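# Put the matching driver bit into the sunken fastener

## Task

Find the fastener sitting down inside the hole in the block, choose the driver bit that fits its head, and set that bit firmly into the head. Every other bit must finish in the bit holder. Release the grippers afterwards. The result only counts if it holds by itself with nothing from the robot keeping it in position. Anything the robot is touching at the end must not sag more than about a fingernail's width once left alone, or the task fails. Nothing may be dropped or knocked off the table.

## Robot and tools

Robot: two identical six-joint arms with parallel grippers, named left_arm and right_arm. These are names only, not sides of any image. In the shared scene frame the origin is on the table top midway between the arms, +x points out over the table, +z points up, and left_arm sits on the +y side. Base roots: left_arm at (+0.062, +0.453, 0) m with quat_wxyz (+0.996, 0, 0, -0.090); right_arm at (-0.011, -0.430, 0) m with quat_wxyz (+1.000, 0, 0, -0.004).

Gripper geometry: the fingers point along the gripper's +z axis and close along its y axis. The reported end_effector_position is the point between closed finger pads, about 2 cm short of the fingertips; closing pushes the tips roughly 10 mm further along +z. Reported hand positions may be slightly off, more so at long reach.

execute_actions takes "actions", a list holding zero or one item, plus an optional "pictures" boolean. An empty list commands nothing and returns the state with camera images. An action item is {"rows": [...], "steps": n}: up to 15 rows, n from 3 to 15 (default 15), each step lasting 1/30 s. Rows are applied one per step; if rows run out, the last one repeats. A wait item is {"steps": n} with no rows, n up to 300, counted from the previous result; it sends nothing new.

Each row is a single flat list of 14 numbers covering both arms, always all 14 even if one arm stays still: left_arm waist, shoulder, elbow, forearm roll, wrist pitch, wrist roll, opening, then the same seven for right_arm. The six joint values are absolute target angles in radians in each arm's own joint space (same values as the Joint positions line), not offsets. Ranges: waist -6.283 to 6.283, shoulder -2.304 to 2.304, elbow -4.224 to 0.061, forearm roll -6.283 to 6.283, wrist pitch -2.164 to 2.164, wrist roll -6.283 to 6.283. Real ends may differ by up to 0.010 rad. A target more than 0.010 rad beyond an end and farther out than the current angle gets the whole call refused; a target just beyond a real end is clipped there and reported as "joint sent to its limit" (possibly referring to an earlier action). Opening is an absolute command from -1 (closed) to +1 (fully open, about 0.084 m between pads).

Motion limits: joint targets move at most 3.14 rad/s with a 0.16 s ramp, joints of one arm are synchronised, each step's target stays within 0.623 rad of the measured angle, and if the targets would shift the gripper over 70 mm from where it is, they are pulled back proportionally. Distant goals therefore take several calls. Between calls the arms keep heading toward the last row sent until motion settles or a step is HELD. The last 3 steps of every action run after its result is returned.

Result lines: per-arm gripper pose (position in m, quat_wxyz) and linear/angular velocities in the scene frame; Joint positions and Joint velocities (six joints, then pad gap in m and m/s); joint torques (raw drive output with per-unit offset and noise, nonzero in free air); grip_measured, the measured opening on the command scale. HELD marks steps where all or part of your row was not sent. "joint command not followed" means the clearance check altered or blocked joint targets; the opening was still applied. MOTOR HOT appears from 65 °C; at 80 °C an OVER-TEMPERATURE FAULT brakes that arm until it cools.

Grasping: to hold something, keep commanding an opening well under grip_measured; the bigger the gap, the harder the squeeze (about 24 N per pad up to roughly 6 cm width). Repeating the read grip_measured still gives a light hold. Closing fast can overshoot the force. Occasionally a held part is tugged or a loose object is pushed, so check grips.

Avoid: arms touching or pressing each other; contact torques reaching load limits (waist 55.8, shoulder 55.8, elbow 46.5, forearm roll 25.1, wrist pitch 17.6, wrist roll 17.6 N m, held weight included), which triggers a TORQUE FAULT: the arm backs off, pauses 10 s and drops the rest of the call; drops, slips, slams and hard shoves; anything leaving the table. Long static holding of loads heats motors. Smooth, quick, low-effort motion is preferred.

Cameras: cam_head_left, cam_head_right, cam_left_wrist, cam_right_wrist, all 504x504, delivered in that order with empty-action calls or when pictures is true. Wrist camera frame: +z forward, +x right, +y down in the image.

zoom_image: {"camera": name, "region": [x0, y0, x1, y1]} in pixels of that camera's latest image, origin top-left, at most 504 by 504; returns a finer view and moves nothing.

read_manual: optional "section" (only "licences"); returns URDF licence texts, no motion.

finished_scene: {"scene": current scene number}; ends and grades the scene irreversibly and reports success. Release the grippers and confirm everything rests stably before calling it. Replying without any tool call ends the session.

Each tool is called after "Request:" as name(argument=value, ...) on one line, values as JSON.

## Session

Request:
execute_actions(actions=[])

Scene clock: 0.00 s of 5270.00 s.
left_arm: end_effector_position=(+0.4905, -0.0955, +0.2070) grip_measured=-0.03 end_effector_quat_wxyz=(+0.358, +0.700, +0.529, -0.320) end_effector_velocity=(-0.000, -0.000, -0.001) end_effector_angular_velocity=(-0.001, +0.002, -0.001) | right_arm: end_effector_position=(+0.5893, -0.7914, +0.2603) grip_measured=+1.00 end_effector_quat_wxyz=(-0.348, -0.168, +0.625, -0.678) end_effector_velocity=(+0.001, -0.000, +0.001) end_effector_angular_velocity=(-0.001, -0.001, +0.002)
Joint positions: left_arm=[-0.477 -0.693 -1.122 -1.836 -0.823 -0.303  0.043] | right_arm=[-0.183 -1.094 -1.532 -1.622 -1.728 -2.751  0.084]
Joint velocities: left_arm=[ 0.    -0.001  0.     0.    -0.002 -0.    -0.   ] | right_arm=[-0.     0.    -0.001 -0.002  0.    -0.    -0.   ]
Joint torques (N m, as the arm reports them, + toward a larger angle): no reading

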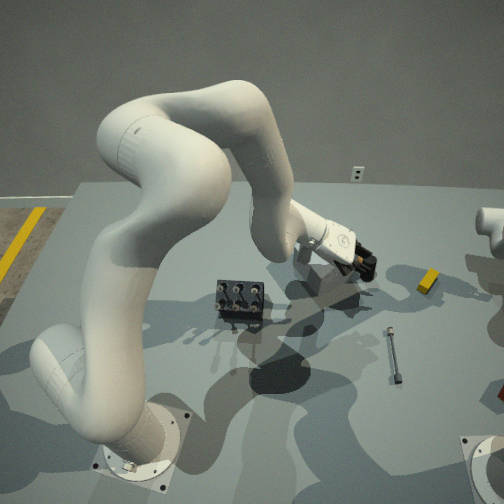

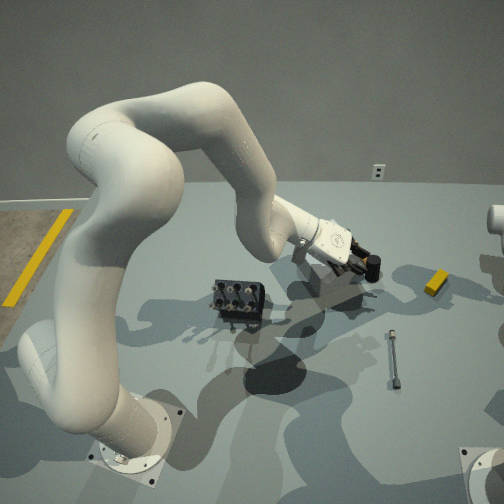

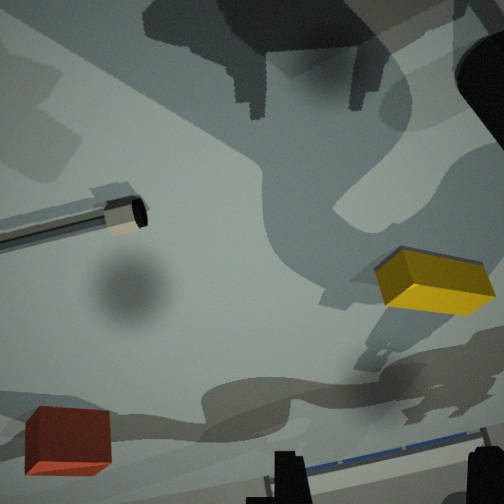

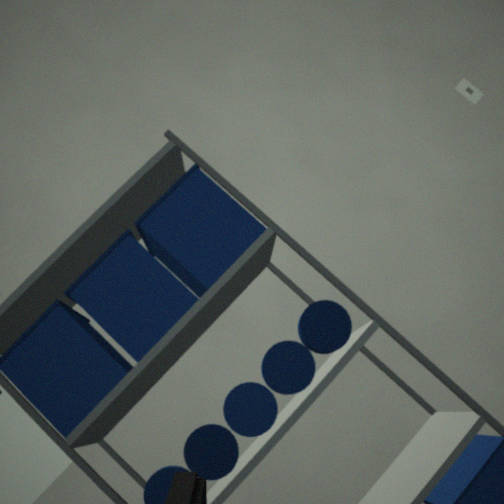

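Request:
execute_actions(actions=[{"rows":[[-0.477,-0.3,-1.2,-1.836,-0.823,-0.303,1, -0.4,-0.2,-0.9,-1.622,-1.728,-2.751,1]],"steps":15}])

Request:
execute_actions(actions=[{"rows":[[-0.6257,-0.2135,-1.3336,0,-1.12,-0.8054,1, -0.4,-0.2,-0.9,-1.622,-1.728,-2.751,1]],"steps":15}])

Request:
execute_actions(actions=[{"steps":45}], pictures=true)

Scene clock: 0.60 s of 5270.00 s.
left_arm: end_effector_position=(+0.5138, -0.1136, +0.3408) grip_measured=+1.00 end_effector_quat_wxyz=(+0.442, +0.700, +0.477, -0.295) end_effector_velocity=(+0.038, -0.030, +0.407) end_effector_angular_velocity=(-0.371, -0.479, -0.001) | right_arm: end_effector_position=(+0.5127, -0.8244, +0.3507) grip_measured=+1.00 end_effector_quat_wxyz=(-0.366, -0.133, +0.633, -0.669) end_effector_velocity=(-0.219, -0.065, +0.308) end_effector_angular_velocity=(-0.062, -0.223, -0.199)
Joint positions: left_arm=[-0.477 -0.523 -1.156 -1.836 -0.823 -0.303  0.084] | right_arm=[-0.261 -0.84  -1.306 -1.622 -1.728 -2.751  0.084]
Joint velocities: left_arm=[-0.001  0.505 -0.101 -0.    -0.001 -0.001  0.   ] | right_arm=[-0.198  0.804  0.573  0.    -0.001  0.    -0.   ]
Joint torques (N m, as the arm reports them, + toward a larger angle): left_arm=[ -3.71  29.76 -24.24   2.49  -1.21  -0.28] | right_arm=[  0.84  47.94 -10.61   0.66  -0.66   0.71]
Steps of this call (steps 1 to 6: nothing new was sent; steps 7 to 18: the first 12 steps of this action). Readings (joint positions):
7: left_arm=[-0.477 -0.693 -1.122 -1.836 -0.823 -0.303] | right_arm=[-0.183 -1.094 -1.532 -1.622 -1.728 -2.751]
8: left_arm=[-0.477 -0.691 -1.122 -1.836 -0.822 -0.303] | right_arm=[-0.184 -1.092 -1.529 -1.622 -1.727 -2.751]
10: left_arm=[-0.477 -0.663 -1.126 -1.836 -0.822 -0.303] | right_arm=[-0.194 -1.059 -1.493 -1.622 -1.727 -2.751]
14: left_arm=[-0.477 -0.591 -1.142 -1.836 -0.823 -0.303] | right_arm=[-0.232 -0.947 -1.390 -1.622 -1.728 -2.751]
18: the state above

Scene clock: 1.10 s of 5270.00 s.
left_arm: end_effector_position=(+0.4267, -0.1339, +0.4895) grip_measured=+1.00 end_effector_quat_wxyz=(+0.436, +0.764, +0.337, -0.336) end_effector_velocity=(-0.325, +0.035, +0.180) end_effector_angular_velocity=(+0.406, -0.279, -1.108) | right_arm: end_effector_position=(+0.3903, -0.8378, +0.4956) grip_measured=+1.00 end_effector_quat_wxyz=(-0.353, -0.049, +0.647, -0.674) end_effector_velocity=(-0.289, +0.007, +0.248) end_effector_angular_velocity=(-0.110, -0.292, -0.181)
Joint positions: left_arm=[-0.543 -0.341 -1.245 -1.513 -0.954 -0.524  0.084] | right_arm=[-0.35  -0.43  -1.045 -1.622 -1.728 -2.751  0.084]
Joint velocities: left_arm=[-0.216  0.332 -0.231  1.361 -0.434 -0.733 -0.   ] | right_arm=[-0.182  0.843  0.532 -0.001 -0.     0.001 -0.   ]
Joint torques (N m, as the arm reports them, + toward a larger angle): left_arm=[ -2.77  26.77 -27.85   4.85  -1.41  -0.05] | right_arm=[ -0.89  39.2  -12.76   0.66  -0.5    0.67]
Steps of this call (steps 1 to 3: the last 3 steps of your previous action; steps 4 to 15: the first 12 steps of this action). Readings (joint positions):
4: left_arm=[-0.477 -0.456 -1.169 -1.836 -0.823 -0.303] | right_arm=[-0.285 -0.733 -1.236 -1.622 -1.728 -2.751]
5: left_arm=[-0.477 -0.441 -1.173 -1.833 -0.824 -0.305] | right_arm=[-0.291 -0.706 -1.219 -1.622 -1.728 -2.751]
7: left_arm=[-0.485 -0.422 -1.186 -1.797 -0.841 -0.333] | right_arm=[-0.303 -0.651 -1.185 -1.622 -1.728 -2.751]
11: left_arm=[-0.514 -0.384 -1.215 -1.670 -0.898 -0.429] | right_arm=[-0.326 -0.541 -1.115 -1.622 -1.728 -2.751]
15: the state above

Scene clock: 2.60 s of 5270.00 s.
left_arm: end_effector_position=(+0.4300, +0.0698, +0.4501) grip_measured=+1.00 end_effector_quat_wxyz=(+0.000, +1.000, -0.000, +0.000) end_effector_velocity=(-0.000, -0.000, +0.000) end_effector_angular_velocity=(-0.000, -0.001, -0.001) | right_arm: end_effector_position=(+0.3078, -0.8305, +0.5543) grip_measured=+1.00 end_effector_quat_wxyz=(-0.344, -0.000, +0.651, -0.676) end_effector_velocity=(-0.001, +0.000, +0.001) end_effector_angular_velocity=(-0.001, -0.001, -0.001)
Joint positions: left_arm=[-0.626 -0.214 -1.334 -0.    -1.12  -0.805  0.084] | right_arm=[-0.4   -0.2   -0.9   -1.622 -1.728 -2.751  0.084]
Joint velocities: left_arm=[-0.001  0.    -0.     0.001  0.    -0.001 -0.   ] | right_arm=[-0.     0.002  0.     0.    -0.    -0.    -0.   ]
Joint torques (N m, as the arm reports them, + toward a larger angle): left_arm=[ -5.8   22.31 -29.44   5.41  -0.43  -0.03] | right_arm=[ -0.79  31.23 -13.34   0.18  -0.43   0.67]
Kept back: nothing.
Steps of this call (steps 1 to 3: the last 3 steps of your previous action; steps 4 to 45: the robot went on to your last target). Readings (joint positions):
1: left_arm=[-0.550 -0.330 -1.253 -1.466 -0.969 -0.549] | right_arm=[-0.357 -0.401 -1.027 -1.622 -1.728 -2.751]
2: left_arm=[-0.557 -0.318 -1.261 -1.414 -0.983 -0.574] | right_arm=[-0.363 -0.373 -1.009 -1.622 -1.728 -2.751]
4: left_arm=[-0.573 -0.295 -1.277 -1.294 -1.014 -0.626] | right_arm=[-0.375 -0.316 -0.973 -1.622 -1.728 -2.751]
8: left_arm=[-0.602 -0.250 -1.308 -0.980 -1.071 -0.723] | right_arm=[-0.394 -0.229 -0.920 -1.622 -1.729 -2.751]
45: the state above
All arms were judged still, so your last target was given up. Only a new action makes them travel on or press farther. Fingers that are still opening or closing keep moving.

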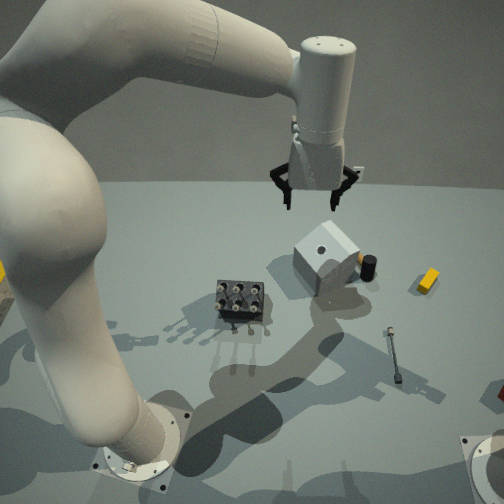

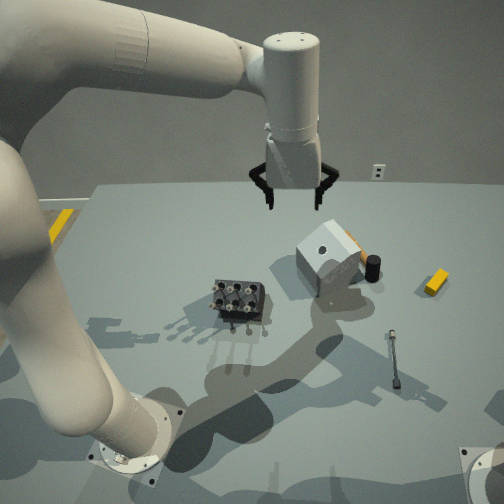

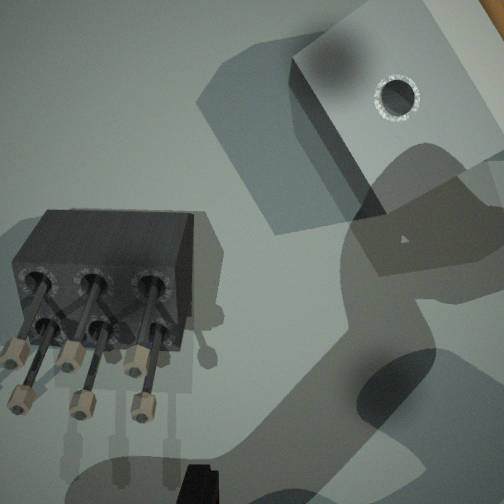

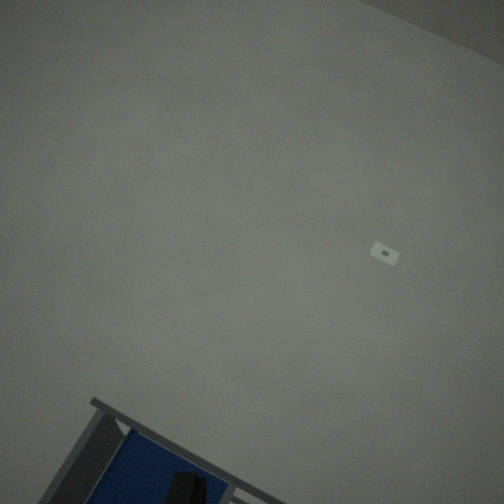

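Request:
zoom_image(camera="cam_left_wrist", region=[264,0,504,240])

Request:
zoom_image(camera="cam_left_wrist", region=[0,195,240,435])

Region (264, 0, 504, 240) of cam_left_wrist's 504x504 image, scaled by 2.100, with more detail than that image has.

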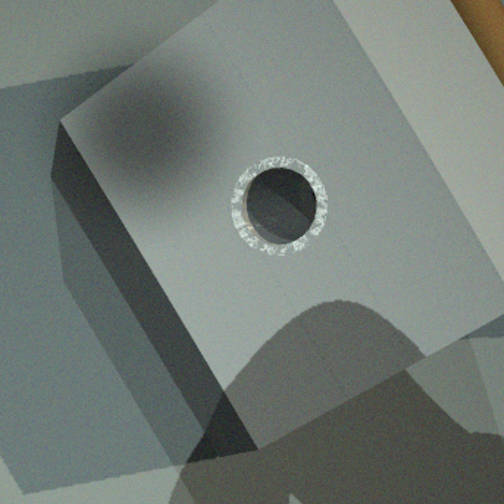

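Region (0, 195, 240, 435) of cam_left_wrist's 504x504 image, scaled by 2.100, with more detail than that image has.

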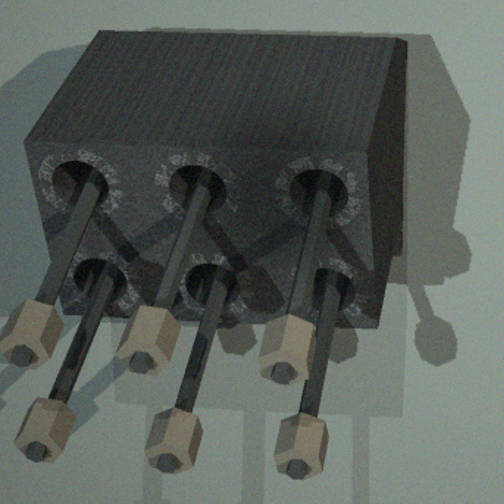

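Request:
execute_actions(actions=[{"rows":[[-0.4105,-0.4159,-0.8854,-1.62,-0.2173,2.013,1, -0.4,-0.2,-0.9,-1.622,-1.728,-2.751,1]],"steps":15}])

Request:
execute_actions(actions=[{"steps":42}], pictures=true)

Request:
zoom_image(camera="cam_left_wrist", region=[190,190,316,316])

Scene clock: 3.53 s of 5270.00 s.
left_arm: end_effector_position=(+0.4384, +0.0551, +0.3333) grip_measured=+1.00 end_effector_quat_wxyz=(+0.096, +0.994, -0.005, -0.051) end_effector_velocity=(+0.069, -0.054, -0.340) end_effector_angular_velocity=(-0.778, +0.017, +0.153) | right_arm: end_effector_position=(+0.3078, -0.8305, +0.5543) grip_measured=+1.00 end_effector_quat_wxyz=(-0.344, -0.000, +0.651, -0.676) end_effector_velocity=(-0.000, -0.000, -0.000) end_effector_angular_velocity=(+0.001, -0.000, -0.000)
Joint positions: left_arm=[-0.539 -0.295 -1.153 -0.289 -0.83  -0.516  0.084] | right_arm=[-0.4   -0.2   -0.9   -1.622 -1.728 -2.751  0.084]
Joint velocities: left_arm=[ 0.272 -0.259  0.568 -1.139  1.135  1.135  0.   ] | right_arm=[-0.     0.     0.     0.001  0.001  0.     0.   ]
Joint torques (N m, as the arm reports them, + toward a larger angle): left_arm=[ -2.05  26.84 -28.57   1.85   0.28   0.02] | right_arm=[ -0.64  31.57 -13.08   0.17  -0.5    0.64]
Steps of this call (steps 1 to 16: nothing new was sent; steps 17 to 28: the first 12 steps of this action). Readings (joint positions):
17: left_arm=[-0.626 -0.214 -1.334 -0.000 -1.120 -0.805] | right_arm=[-0.400 -0.200 -0.900 -1.622 -1.728 -2.751]
18: left_arm=[-0.625 -0.214 -1.332 -0.003 -1.117 -0.802] | right_arm=[-0.400 -0.200 -0.900 -1.622 -1.728 -2.751]
20: left_arm=[-0.613 -0.223 -1.309 -0.038 -1.081 -0.766] | right_arm=[-0.400 -0.200 -0.900 -1.622 -1.728 -2.751]
24: left_arm=[-0.575 -0.261 -1.228 -0.153 -0.967 -0.652] | right_arm=[-0.400 -0.200 -0.900 -1.622 -1.728 -2.751]
28: the state above

Scene clock: 4.93 s of 5270.00 s.
left_arm: end_effector_position=(+0.5263, +0.0785, +0.1970) grip_measured=+1.00 end_effector_quat_wxyz=(+0.129, +0.840, -0.476, +0.225) end_effector_velocity=(-0.001, -0.001, +0.000) end_effector_angular_velocity=(+0.010, -0.018, -0.039) | right_arm: end_effector_position=(+0.3078, -0.8305, +0.5543) grip_measured=+1.00 end_effector_quat_wxyz=(-0.344, -0.000, +0.651, -0.676) end_effector_velocity=(-0.000, -0.000, -0.000) end_effector_angular_velocity=(+0.001, -0.001, -0.001)
Joint positions: left_arm=[-0.411 -0.416 -0.885 -1.62  -0.217  2.009  0.084] | right_arm=[-0.4   -0.2   -0.9   -1.622 -1.728 -2.751  0.084]
Joint velocities: left_arm=[-0.002  0.     0.    -0.001 -0.001  0.043  0.   ] | right_arm=[-0.    -0.    -0.     0.001  0.     0.    -0.   ]
Joint torques (N m, as the arm reports them, + toward a larger angle): left_arm=[ -3.62  25.67 -23.13   3.88  -0.29  -0.29] | right_arm=[ -1.09  31.56 -13.28   0.08  -0.55   0.59]
Kept back: nothing.
Steps of this call (steps 1 to 3: the last 3 steps of your previous action; steps 4 to 42: the robot went on to your last target). Readings (joint positions):
1: left_arm=[-0.530 -0.304 -1.134 -0.329 -0.791 -0.477] | right_arm=[-0.400 -0.200 -0.900 -1.622 -1.728 -2.751]
2: left_arm=[-0.521 -0.312 -1.115 -0.370 -0.750 -0.435] | right_arm=[-0.400 -0.200 -0.900 -1.622 -1.728 -2.751]
4: left_arm=[-0.503 -0.329 -1.078 -0.461 -0.664 -0.344] | right_arm=[-0.400 -0.200 -0.900 -1.622 -1.728 -2.751]
8: left_arm=[-0.469 -0.361 -1.007 -0.685 -0.499 -0.120] | right_arm=[-0.400 -0.200 -0.900 -1.622 -1.728 -2.751]
42: the state above

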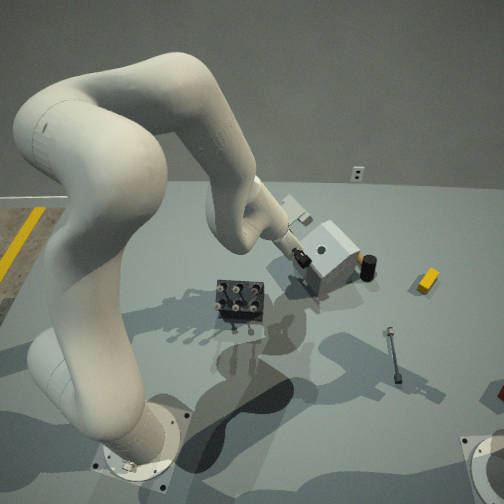

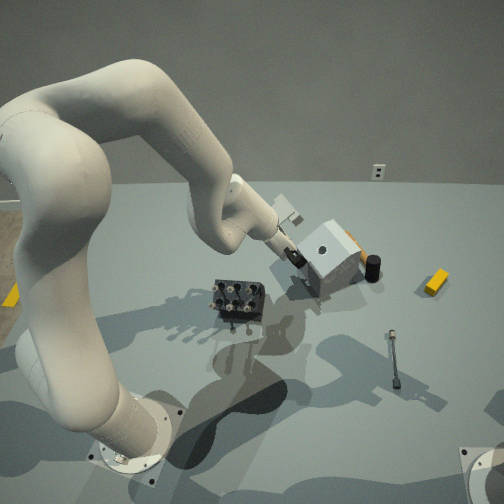

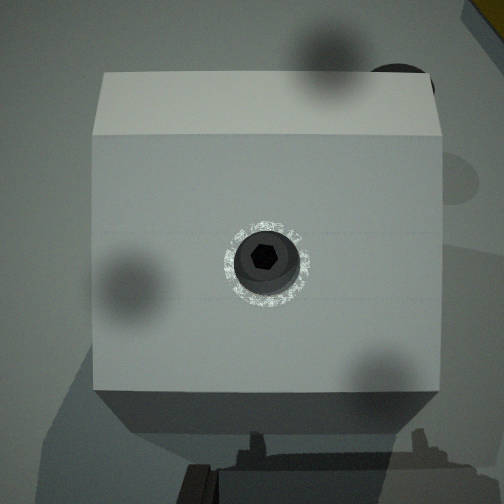

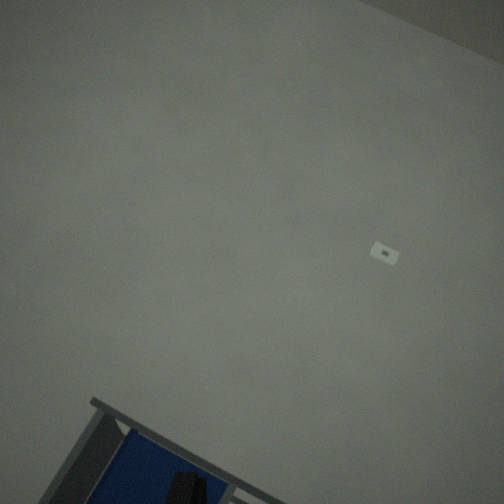

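Region (190, 190, 316, 316) of cam_left_wrist's 504x504 image, scaled by 4.000, with more detail than that image has.

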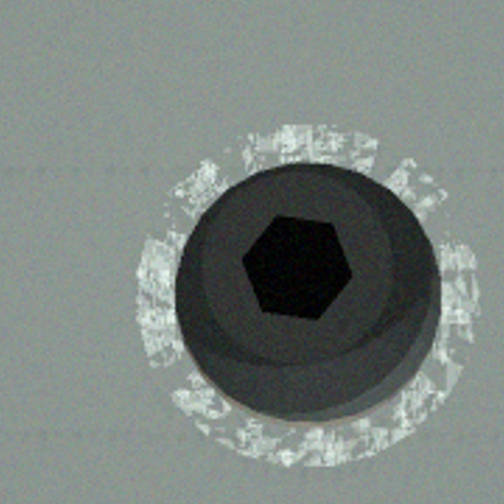

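Request:
execute_actions(actions=[{"rows":[[-0.6,-0.05,-0.75,-1.8,0.1,1.5,1, -0.4,-0.2,-0.9,-1.622,-1.728,-2.751,1]],"steps":15}])

Request:
execute_actions(actions=[{"rows":[[-0.9925,0.1319,-0.3441,-2.0237,0.5382,0.9681,-0.25, -0.4,-0.2,-0.9,-1.622,-1.728,-2.751,1]],"steps":15}])

Request:
execute_actions(actions=[{"steps":24}], pictures=true)

Scene clock: 5.77 s of 5270.00 s.
left_arm: end_effector_position=(+0.4952, +0.0711, +0.2991) grip_measured=+1.00 end_effector_quat_wxyz=(+0.122, +0.905, -0.289, +0.287) end_effector_velocity=(-0.138, +0.015, +0.318) end_effector_angular_velocity=(-0.567, -0.071, +1.292) | right_arm: end_effector_position=(+0.3078, -0.8305, +0.5543) grip_measured=+1.00 end_effector_quat_wxyz=(-0.344, -0.000, +0.651, -0.676) end_effector_velocity=(+0.000, -0.000, -0.000) end_effector_angular_velocity=(+0.001, +0.000, -0.000)
Joint positions: left_arm=[-0.547 -0.152 -0.788 -1.75   0.011  1.644  0.084] | right_arm=[-0.4   -0.2   -0.9   -1.622 -1.728 -2.751  0.084]
Joint velocities: left_arm=[-0.447  0.866  0.317 -0.424  0.74  -1.199  0.   ] | right_arm=[-0.    -0.001 -0.     0.     0.     0.     0.   ]
Joint torques (N m, as the arm reports them, + toward a larger angle): left_arm=[ -4.04  17.22 -25.98   4.85  -0.46  -0.15] | right_arm=[ -0.79  31.64 -13.82   0.19  -0.55   0.68]
Steps of this call (steps 1 to 13: the robot went on to your last target; steps 14 to 25: the first 12 steps of this action). Readings (joint positions):
14: left_arm=[-0.411 -0.416 -0.885 -1.620 -0.217 2.013] | right_arm=[-0.400 -0.200 -0.900 -1.622 -1.728 -2.751]
15: left_arm=[-0.411 -0.414 -0.884 -1.621 -0.215 2.009] | right_arm=[-0.400 -0.200 -0.900 -1.622 -1.728 -2.751]
17: left_arm=[-0.425 -0.390 -0.874 -1.634 -0.191 1.972] | right_arm=[-0.400 -0.200 -0.900 -1.622 -1.728 -2.751]
21: left_arm=[-0.486 -0.269 -0.832 -1.692 -0.091 1.808] | right_arm=[-0.400 -0.200 -0.900 -1.622 -1.728 -2.751]
25: the state above

Scene clock: 6.27 s of 5270.00 s.
left_arm: end_effector_position=(+0.3758, +0.1183, +0.2717) grip_measured=-0.27 end_effector_quat_wxyz=(+0.074, +0.956, -0.107, +0.262) end_effector_velocity=(-0.297, +0.194, -0.154) end_effector_angular_velocity=(+0.241, +0.190, +0.767) | right_arm: end_effector_position=(+0.3078, -0.8305, +0.5543) grip_measured=+1.00 end_effector_quat_wxyz=(-0.344, -0.000, +0.651, -0.676) end_effector_velocity=(-0.000, +0.000, +0.001) end_effector_angular_velocity=(-0.000, -0.003, -0.000)
Joint positions: left_arm=[-0.793  0.032 -0.549 -1.908  0.313  1.245  0.032] | right_arm=[-0.4   -0.2   -0.9   -1.622 -1.728 -2.751  0.084]
Joint velocities: left_arm=[-0.618  0.309  0.633 -0.358  0.695 -0.853 -0.   ] | right_arm=[ 0.     0.002 -0.     0.001  0.     0.    -0.   ]
Joint torques (N m, as the arm reports them, + toward a larger angle): left_arm=[ -3.22  15.9  -24.32   5.38  -0.37  -0.57] | right_arm=[ -1.66  30.64 -13.28   0.09  -0.55   0.66]
Steps of this call (steps 1 to 3: the last 3 steps of your previous action; steps 4 to 15: the first 12 steps of this action). Readings (joint positions):
4: left_arm=[-0.587 -0.074 -0.760 -1.787 0.077 1.537] | right_arm=[-0.400 -0.200 -0.900 -1.622 -1.728 -2.751]
5: left_arm=[-0.593 -0.066 -0.755 -1.792 0.087 1.522] | right_arm=[-0.400 -0.200 -0.900 -1.622 -1.728 -2.751]
7: left_arm=[-0.625 -0.050 -0.722 -1.812 0.126 1.475] | right_arm=[-0.400 -0.200 -0.900 -1.622 -1.728 -2.751]
11: left_arm=[-0.711 -0.009 -0.633 -1.860 0.220 1.359] | right_arm=[-0.400 -0.200 -0.900 -1.622 -1.728 -2.751]
15: the state above

Scene clock: 7.07 s of 5270.00 s.
left_arm: end_effector_position=(+0.2918, +0.1974, +0.2291) grip_measured=-0.27 end_effector_quat_wxyz=(+0.000, +0.966, -0.000, +0.259) end_effector_velocity=(-0.001, +0.001, -0.000) end_effector_angular_velocity=(+0.001, +0.000, +0.003) | right_arm: end_effector_position=(+0.3078, -0.8305, +0.5543) grip_measured=+1.00 end_effector_quat_wxyz=(-0.344, -0.000, +0.651, -0.676) end_effector_velocity=(-0.001, +0.000, +0.000) end_effector_angular_velocity=(+0.001, -0.001, -0.002)
Joint positions: left_arm=[-0.992  0.132 -0.344 -2.024  0.538  0.968  0.032] | right_arm=[-0.4   -0.2   -0.9   -1.622 -1.728 -2.751  0.084]
Joint velocities: left_arm=[-0.001  0.001  0.003 -0.001  0.002 -0.002  0.   ] | right_arm=[-0.     0.001  0.     0.002 -0.    -0.    -0.   ]
Joint torques (N m, as the arm reports them, + toward a larger angle): left_arm=[ -4.84   8.02 -23.27   3.82   0.23  -0.08] | right_arm=[ -1.23  31.22 -12.85   0.28  -0.58   0.69]
Kept back: nothing.
Steps of this call (steps 1 to 3: the last 3 steps of your previous action; steps 4 to 24: the robot went on to your last target). Readings (joint positions):
1: left_arm=[-0.814 0.042 -0.527 -1.920 0.336 1.216] | right_arm=[-0.400 -0.200 -0.900 -1.622 -1.728 -2.751]
2: left_arm=[-0.834 0.053 -0.506 -1.932 0.359 1.188] | right_arm=[-0.400 -0.200 -0.900 -1.622 -1.728 -2.751]
4: left_arm=[-0.876 0.073 -0.464 -1.956 0.406 1.130] | right_arm=[-0.400 -0.200 -0.900 -1.622 -1.728 -2.751]
8: left_arm=[-0.954 0.113 -0.383 -2.001 0.494 1.022] | right_arm=[-0.400 -0.200 -0.900 -1.622 -1.728 -2.751]
24: the state above

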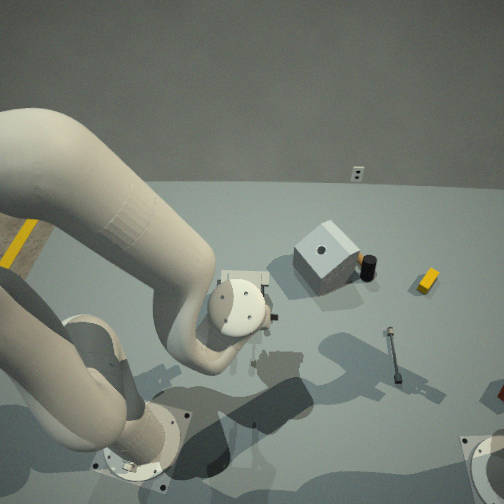

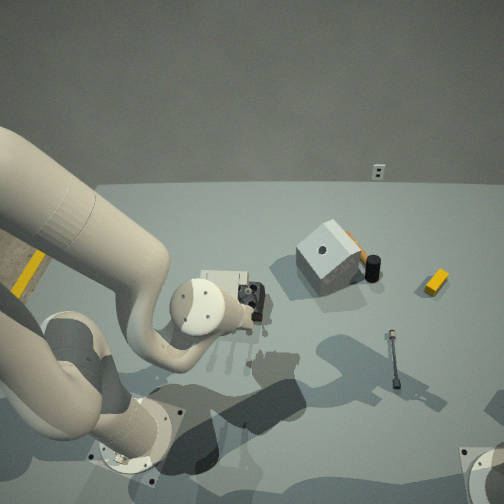

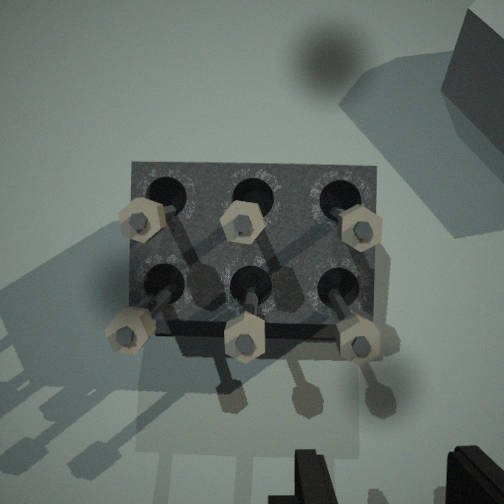

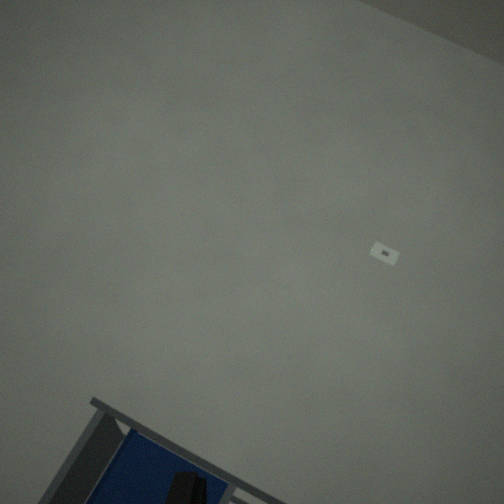

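Request:
zoom_image(camera="cam_left_wrist", region=[100,155,390,375])

Request:
zoom_image(camera="cam_left_wrist", region=[220,255,280,315])

Region (100, 155, 390, 375) of cam_left_wrist's 504x504 image, scaled by 1.738, with more detail than that image has; it fills the top 382 rows of this view, and the rest is white.

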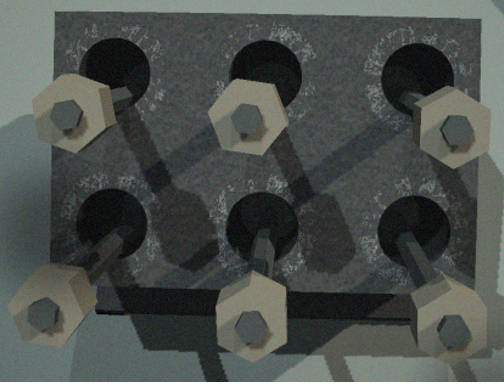

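Region (220, 255, 280, 315) of cam_left_wrist's 504x504 image, scaled by 8.400, with more detail than that image has.

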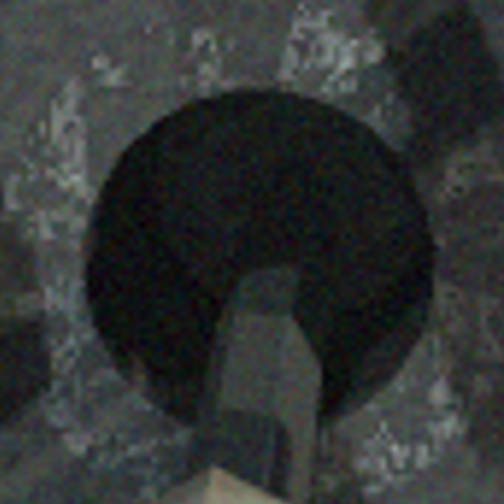

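Request:
execute_actions(actions=[])

Scene clock: 7.60 s of 5270.00 s.
left_arm: end_effector_position=(+0.2917, +0.1976, +0.2290) grip_measured=-0.27 end_effector_quat_wxyz=(+0.000, +0.966, -0.000, +0.259) end_effector_velocity=(+0.000, +0.000, +0.000) end_effector_angular_velocity=(+0.001, -0.001, +0.001) | right_arm: end_effector_position=(+0.3078, -0.8305, +0.5543) grip_measured=+1.00 end_effector_quat_wxyz=(-0.344, -0.000, +0.651, -0.676) end_effector_velocity=(+0.000, +0.000, -0.000) end_effector_angular_velocity=(+0.001, -0.000, -0.000)
Joint positions: left_arm=[-0.992  0.132 -0.344 -2.024  0.538  0.968  0.032] | right_arm=[-0.4   -0.2   -0.9   -1.622 -1.728 -2.751  0.084]
Joint velocities: left_arm=[-0.     0.     0.    -0.     0.002 -0.001  0.   ] | right_arm=[ 0.    -0.    -0.     0.001  0.     0.    -0.   ]
Joint torques (N m, as the arm reports them, + toward a larger angle): left_arm=[ -3.21   7.47 -22.4    4.01   0.33  -0.18] | right_arm=[ -0.09  31.75 -13.25   0.36  -0.53   0.73]
Kept back: nothing.
Steps of this call (steps 1 to 15: the robot went on to your last target; step 16: nothing new was sent). Readings (joint positions):
1: left_arm=[-0.992 0.132 -0.344 -2.024 0.538 0.968] | right_arm=[-0.400 -0.200 -0.900 -1.622 -1.728 -2.751]
2: left_arm=[-0.992 0.132 -0.344 -2.024 0.538 0.968] | right_arm=[-0.400 -0.200 -0.900 -1.622 -1.728 -2.751]
4: left_arm=[-0.992 0.132 -0.344 -2.024 0.538 0.968] | right_arm=[-0.400 -0.200 -0.900 -1.622 -1.728 -2.751]
8: left_arm=[-0.992 0.132 -0.344 -2.024 0.538 0.968] | right_arm=[-0.400 -0.200 -0.900 -1.622 -1.728 -2.751]
16: the state above
All arms were judged still, so your last target was given up. Only a new action makes them travel on or press farther. Fingers that are still opening or closing keep moving.

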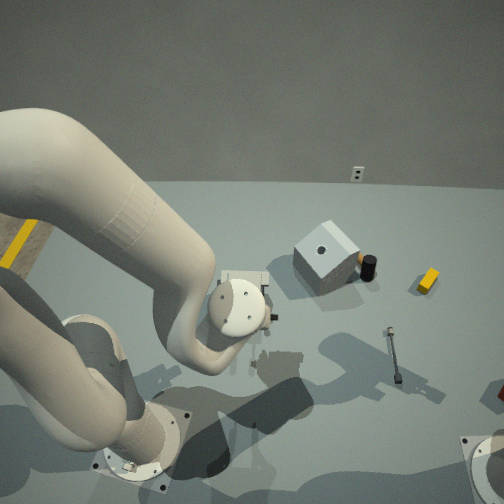

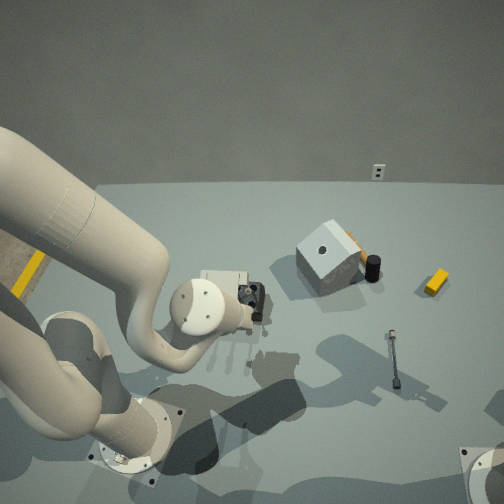

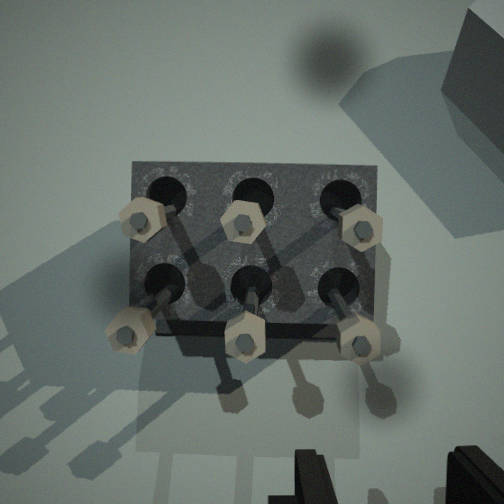

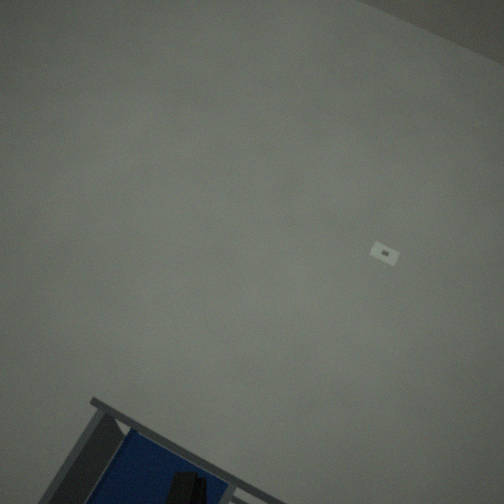

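Request:
zoom_image(camera="cam_left_wrist", region=[100,150,400,380])

Region (100, 150, 400, 380) of cam_left_wrist's 504x504 image, scaled by 1.680, with more detail than that image has; it fills the top 386 rows of this view, and the rest is white.

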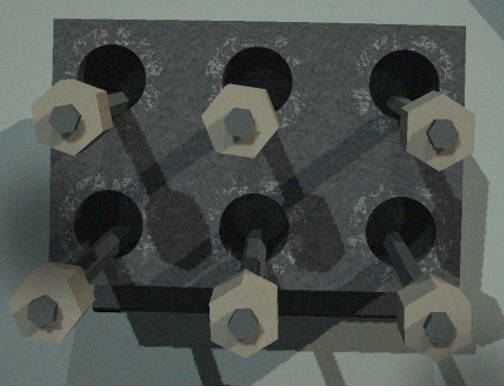

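Request:
execute_actions(actions=[{"rows":[[-0.98,0.13,-0.336,-1.98,0.54,0.94,-0.25,-0.4,-0.2,-0.9,-1.622,-1.728,-2.751,1],[-0.965,0.128,-0.327,-1.93,0.541,0.9,-0.25,-0.4,-0.2,-0.9,-1.622,-1.728,-2.751,1],[-0.95,0.127,-0.317,-1.88,0.543,0.865,-0.25,-0.4,-0.2,-0.9,-1.622,-1.728,-2.751,1],[-0.935,0.125,-0.307,-1.83,0.545,0.83,-0.25,-0.4,-0.2,-0.9,-1.622,-1.728,-2.751,1],[-0.92,0.123,-0.297,-1.775,0.547,0.79,-0.25,-0.4,-0.2,-0.9,-1.622,-1.728,-2.751,1],[-0.905,0.121,-0.288,-1.72,0.548,0.75,-0.25,-0.4,-0.2,-0.9,-1.622,-1.728,-2.751,1],[-0.89,0.12,-0.278,-1.67,0.55,0.71,-0.25,-0.4,-0.2,-0.9,-1.622,-1.728,-2.751,1],[-0.8743,0.1178,-0.2685,-1.6197,0.5513,0.6762,-0.25,-0.4,-0.2,-0.9,-1.622,-1.728,-2.751,1],[-0.8743,0.1178,-0.2685,-1.6197,0.5513,0.6762,-0.25,-0.4,-0.2,-0.9,-1.622,-1.728,-2.751,1],[-0.858,0.08,-0.271,-1.547,0.5455,0.608,-0.25,-0.4,-0.2,-0.9,-1.622,-1.728,-2.751,1],[-0.841,0.0425,-0.2745,-1.474,0.542,0.54,-0.25,-0.4,-0.2,-0.9,-1.622,-1.728,-2.751,1],[-0.825,0.005,-0.279,-1.402,0.5415,0.476,-0.25,-0.4,-0.2,-0.9,-1.622,-1.728,-2.751,1],[-0.8084,-0.0328,-0.2842,-1.3327,0.5434,0.4138,-0.25,-0.4,-0.2,-0.9,-1.622,-1.728,-2.751,1]],"steps":15}])

Request:
execute_actions(actions=[{"steps":10}], pictures=true)

Scene clock: 9.27 s of 5270.00 s.
left_arm: end_effector_position=(+0.3292, +0.2265, +0.2195) grip_measured=-0.27 end_effector_quat_wxyz=(-0.001, +0.951, +0.001, +0.310) end_effector_velocity=(+0.127, +0.054, -0.050) end_effector_angular_velocity=(-0.101, -0.303, +0.006) | right_arm: end_effector_position=(+0.3078, -0.8305, +0.5543) grip_measured=+1.00 end_effector_quat_wxyz=(-0.344, -0.000, +0.651, -0.676) end_effector_velocity=(-0.000, -0.000, -0.001) end_effector_angular_velocity=(+0.001, +0.002, -0.001)
Joint positions: left_arm=[-0.893  0.116 -0.283 -1.68   0.548  0.716  0.032] | right_arm=[-0.4   -0.2   -0.9   -1.622 -1.728 -2.751  0.084]
Joint velocities: left_arm=[ 0.363 -0.211  0.129  1.357 -0.001 -1.106  0.   ] | right_arm=[-0.001 -0.001  0.     0.    -0.001 -0.    -0.   ]
Joint torques (N m, as the arm reports them, + toward a larger angle): left_arm=[ -4.18  -8.1  -25.1    6.63   0.17  -0.46] | right_arm=[ -0.77  32.08 -13.46  -0.2   -0.5    0.75]
Steps of this call (steps 1 to 38: nothing new was sent; steps 39 to 50: the first 12 steps of this action). Readings (joint positions):
39: left_arm=[-0.992 0.132 -0.344 -2.024 0.538 0.968] | right_arm=[-0.400 -0.200 -0.900 -1.622 -1.728 -2.751]
40: left_arm=[-0.992 0.132 -0.344 -2.021 0.538 0.966] | right_arm=[-0.400 -0.200 -0.900 -1.622 -1.728 -2.751]
42: left_arm=[-0.983 0.131 -0.339 -1.992 0.539 0.945] | right_arm=[-0.400 -0.200 -0.900 -1.622 -1.728 -2.751]
46: left_arm=[-0.943 0.126 -0.313 -1.856 0.544 0.848] | right_arm=[-0.400 -0.200 -0.900 -1.622 -1.728 -2.751]
50: the state above

Scene clock: 9.60 s of 5270.00 s.
left_arm: end_effector_position=(+0.3532, +0.2324, +0.1853) grip_measured=-0.27 end_effector_quat_wxyz=(-0.000, +0.948, -0.000, +0.317) end_effector_velocity=(+0.011, +0.000, -0.019) end_effector_angular_velocity=(-0.015, +0.000, +0.002) | right_arm: end_effector_position=(+0.3078, -0.8305, +0.5543) grip_measured=+1.00 end_effector_quat_wxyz=(-0.344, -0.000, +0.651, -0.676) end_effector_velocity=(-0.000, +0.000, +0.001) end_effector_angular_velocity=(-0.000, -0.002, -0.001)
Joint positions: left_arm=[-0.813 -0.025 -0.284 -1.35   0.543  0.429  0.032] | right_arm=[-0.4   -0.2   -0.9   -1.622 -1.728 -2.751  0.084]
Joint velocities: left_arm=[ 0.04  -0.077 -0.006  0.175  0.001 -0.164 -0.   ] | right_arm=[ 0.     0.002 -0.     0.001 -0.     0.     0.   ]
Joint torques (N m, as the arm reports them, + toward a larger angle): left_arm=[ -5.63  13.63 -19.74   2.59   0.77   0.09] | right_arm=[ -1.04  31.26 -13.2    0.3   -0.55   0.68]
Kept back: nothing.
Steps of this call (steps 1 to 3: the last 3 steps of your previous action; steps 4 to 10: the robot went on to your last target). Readings (joint positions):
1: left_arm=[-0.881 0.106 -0.280 -1.633 0.548 0.677] | right_arm=[-0.400 -0.200 -0.900 -1.622 -1.728 -2.751]
2: left_arm=[-0.868 0.087 -0.278 -1.582 0.547 0.633] | right_arm=[-0.400 -0.200 -0.900 -1.622 -1.728 -2.751]
4: left_arm=[-0.843 0.038 -0.279 -1.479 0.545 0.543] | right_arm=[-0.400 -0.200 -0.900 -1.622 -1.728 -2.751]
8: left_arm=[-0.817 -0.017 -0.283 -1.368 0.544 0.445] | right_arm=[-0.400 -0.200 -0.900 -1.622 -1.728 -2.751]
10: the state above

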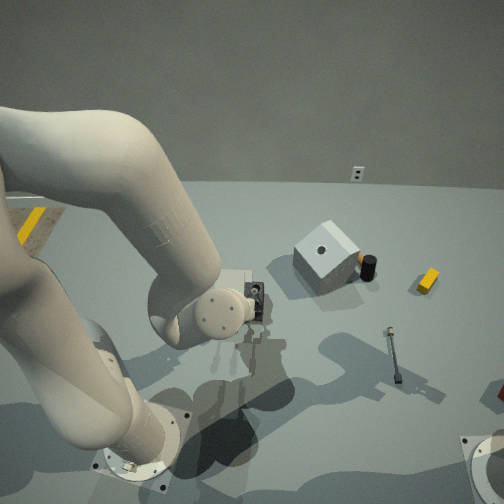

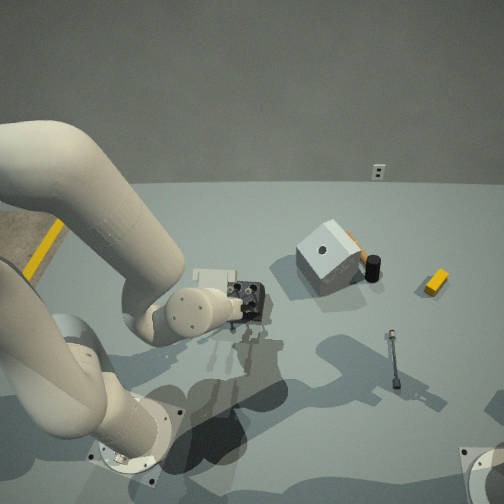

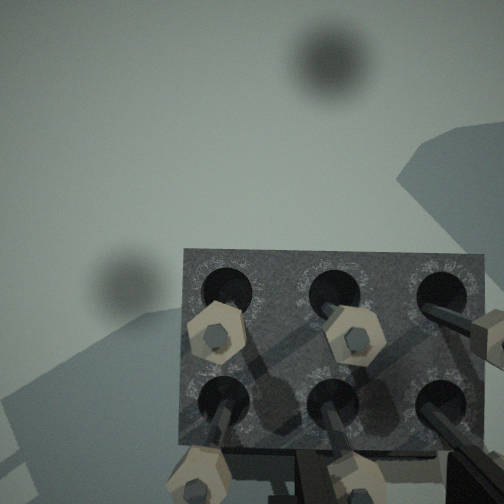

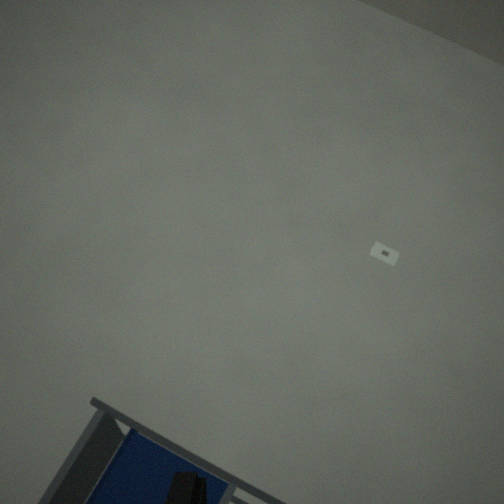

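Request:
execute_actions(actions=[{"rows":[[-0.7995,-0.052,-0.287,-1.299,0.5455,0.384,-0.25,-0.4,-0.2,-0.9,-1.622,-1.728,-2.751,1],[-0.791,-0.071,-0.2905,-1.267,0.548,0.354,-0.25,-0.4,-0.2,-0.9,-1.622,-1.728,-2.751,1],[-0.782,-0.09,-0.294,-1.235,0.551,0.325,-0.25,-0.4,-0.2,-0.9,-1.622,-1.728,-2.751,1],[-0.7735,-0.1093,-0.2976,-1.203,0.555,0.2965,-0.25,-0.4,-0.2,-0.9,-1.622,-1.728,-2.751,1],[-0.766,-0.1285,-0.3015,-1.172,0.5595,0.269,-0.25,-0.4,-0.2,-0.9,-1.622,-1.728,-2.751,1],[-0.7585,-0.148,-0.3057,-1.141,0.5645,0.2415,-0.25,-0.4,-0.2,-0.9,-1.622,-1.728,-2.751,1],[-0.751,-0.167,-0.31,-1.111,0.57,0.215,-0.25,-0.4,-0.2,-0.9,-1.622,-1.728,-2.751,1],[-0.7437,-0.1866,-0.3148,-1.0824,0.5767,0.1886,-0.25,-0.4,-0.2,-0.9,-1.622,-1.728,-2.751,1]],"steps":15}])

Request:
execute_actions(actions=[{"rows":[[-0.7437,-0.1866,-0.3148,-1.0824,0.5767,0.1886,-0.25,-0.4,-0.2,-0.9,-1.622,-1.728,-2.751,1],[-0.7437,-0.1866,-0.3148,-1.0824,0.5767,0.1886,-0.3,-0.4,-0.2,-0.9,-1.622,-1.728,-2.751,1],[-0.7437,-0.1866,-0.3148,-1.0824,0.5767,0.1886,-0.38,-0.4,-0.2,-0.9,-1.622,-1.728,-2.751,1],[-0.7437,-0.1866,-0.3148,-1.0824,0.5767,0.1886,-0.45,-0.4,-0.2,-0.9,-1.622,-1.728,-2.751,1],[-0.7437,-0.1866,-0.3148,-1.0824,0.5767,0.1886,-0.52,-0.4,-0.2,-0.9,-1.622,-1.728,-2.751,1],[-0.7437,-0.1866,-0.3148,-1.0824,0.5767,0.1886,-0.58,-0.4,-0.2,-0.9,-1.622,-1.728,-2.751,1],[-0.7437,-0.1866,-0.3148,-1.0824,0.5767,0.1886,-0.63,-0.4,-0.2,-0.9,-1.622,-1.728,-2.751,1],[-0.7437,-0.1866,-0.3148,-1.0824,0.5767,0.1886,-0.68,-0.4,-0.2,-0.9,-1.622,-1.728,-2.751,1],[-0.7437,-0.1866,-0.3148,-1.0824,0.5767,0.1886,-0.75,-0.4,-0.2,-0.9,-1.622,-1.728,-2.751,1],[-0.7437,-0.1866,-0.3148,-1.0824,0.5767,0.1886,-0.82,-0.4,-0.2,-0.9,-1.622,-1.728,-2.751,1],[-0.7437,-0.1866,-0.3148,-1.0824,0.5767,0.1886,-0.9,-0.4,-0.2,-0.9,-1.622,-1.728,-2.751,1]],"steps":15}], pictures=true)

Scene clock: 10.50 s of 5270.00 s.
left_arm: end_effector_position=(+0.3720, +0.2341, +0.1538) grip_measured=-0.27 end_effector_quat_wxyz=(-0.002, +0.948, +0.001, +0.317) end_effector_velocity=(+0.032, +0.002, -0.061) end_effector_angular_velocity=(-0.008, +0.006, +0.004) | right_arm: end_effector_position=(+0.3078, -0.8305, +0.5543) grip_measured=+1.00 end_effector_quat_wxyz=(-0.344, -0.000, +0.651, -0.676) end_effector_velocity=(+0.000, -0.000, +0.000) end_effector_angular_velocity=(-0.000, -0.000, +0.001)
Joint positions: left_arm=[-0.753 -0.164 -0.31  -1.12   0.57   0.223  0.032] | right_arm=[-0.4   -0.2   -0.9   -1.622 -1.728 -2.751  0.084]
Joint velocities: left_arm=[ 0.103 -0.261 -0.054  0.407  0.069 -0.369  0.   ] | right_arm=[ 0.     0.001  0.    -0.001  0.001 -0.     0.   ]
Joint torques (N m, as the arm reports them, + toward a larger angle): left_arm=[ -8.42  25.76 -16.71  -1.9    0.82   0.01] | right_arm=[ -1.    31.15 -13.54   0.48  -0.5    0.59]
Steps of this call (steps 1 to 15: the robot went on to your last target; steps 16 to 27: the first 12 steps of this action). Readings (joint positions):
16: left_arm=[-0.808 -0.033 -0.284 -1.333 0.543 0.414] | right_arm=[-0.400 -0.200 -0.900 -1.622 -1.728 -2.751]
17: left_arm=[-0.808 -0.034 -0.284 -1.330 0.544 0.411] | right_arm=[-0.400 -0.200 -0.900 -1.622 -1.728 -2.751]
19: left_arm=[-0.802 -0.047 -0.287 -1.307 0.545 0.390] | right_arm=[-0.400 -0.200 -0.900 -1.622 -1.728 -2.751]
23: left_arm=[-0.777 -0.103 -0.297 -1.214 0.555 0.307] | right_arm=[-0.400 -0.200 -0.900 -1.622 -1.728 -2.751]
27: the state above

Scene clock: 11.00 s of 5270.00 s.
left_arm: end_effector_position=(+0.3751, +0.2338, +0.1488) grip_measured=-0.64 end_effector_quat_wxyz=(-0.001, +0.948, +0.002, +0.317) end_effector_velocity=(+0.001, -0.000, -0.000) end_effector_angular_velocity=(+0.001, -0.002, -0.002) | right_arm: end_effector_position=(+0.3078, -0.8305, +0.5543) grip_measured=+1.00 end_effector_quat_wxyz=(-0.344, -0.000, +0.651, -0.676) end_effector_velocity=(-0.000, +0.000, -0.000) end_effector_angular_velocity=(+0.000, +0.001, -0.001)
Joint positions: left_arm=[-0.744 -0.186 -0.315 -1.083  0.577  0.189  0.016] | right_arm=[-0.4   -0.2   -0.9   -1.622 -1.728 -2.751  0.084]
Joint velocities: left_arm=[-0.    -0.002 -0.001  0.003  0.003 -0.002  0.   ] | right_arm=[-0.    -0.001  0.     0.    -0.001 -0.     0.   ]
Joint torques (N m, as the arm reports them, + toward a larger angle): left_arm=[ -2.14  11.43 -14.59   3.76   0.79  -0.14] | right_arm=[ -0.03  31.33 -13.52   0.17  -0.48   0.67]
Steps of this call (steps 1 to 3: the last 3 steps of your previous action; steps 4 to 15: the first 12 steps of this action). Readings (joint positions):
4: left_arm=[-0.746 -0.181 -0.314 -1.092 0.575 0.197] | right_arm=[-0.400 -0.200 -0.900 -1.622 -1.728 -2.751]
5: left_arm=[-0.745 -0.182 -0.314 -1.089 0.576 0.195] | right_arm=[-0.400 -0.200 -0.900 -1.622 -1.728 -2.751]
7: left_arm=[-0.745 -0.184 -0.314 -1.086 0.576 0.192] | right_arm=[-0.400 -0.200 -0.900 -1.622 -1.728 -2.751]
11: left_arm=[-0.744 -0.186 -0.315 -1.083 0.577 0.189] | right_arm=[-0.400 -0.200 -0.900 -1.622 -1.728 -2.751]
15: the state above

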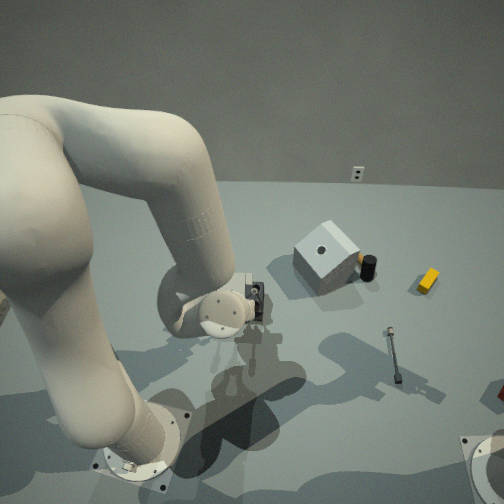

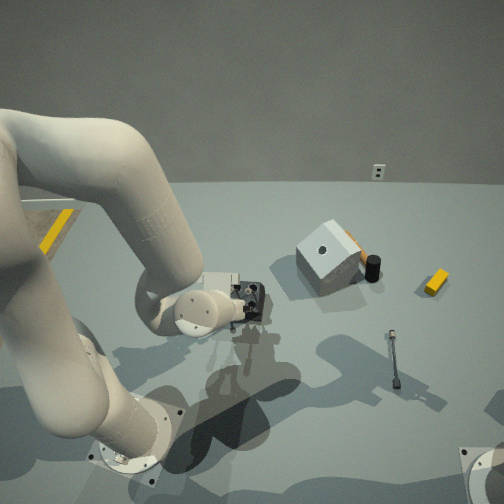

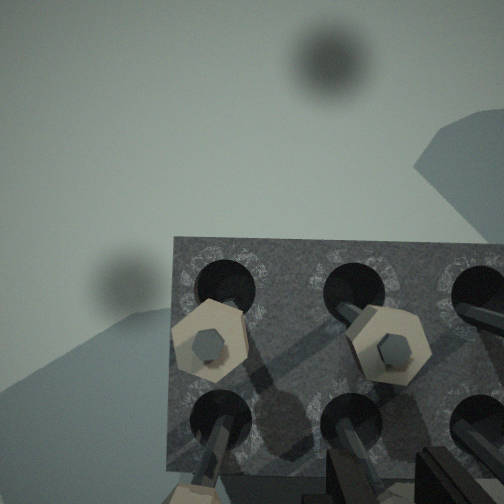

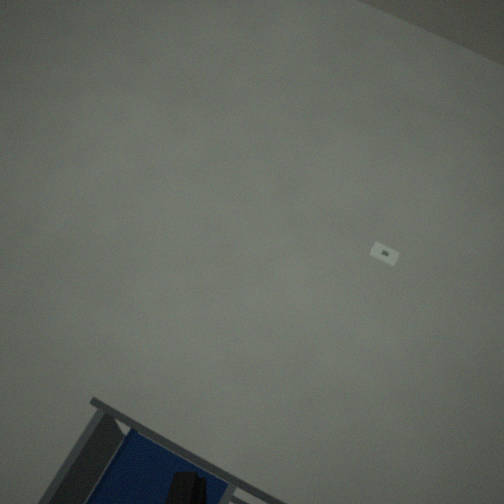

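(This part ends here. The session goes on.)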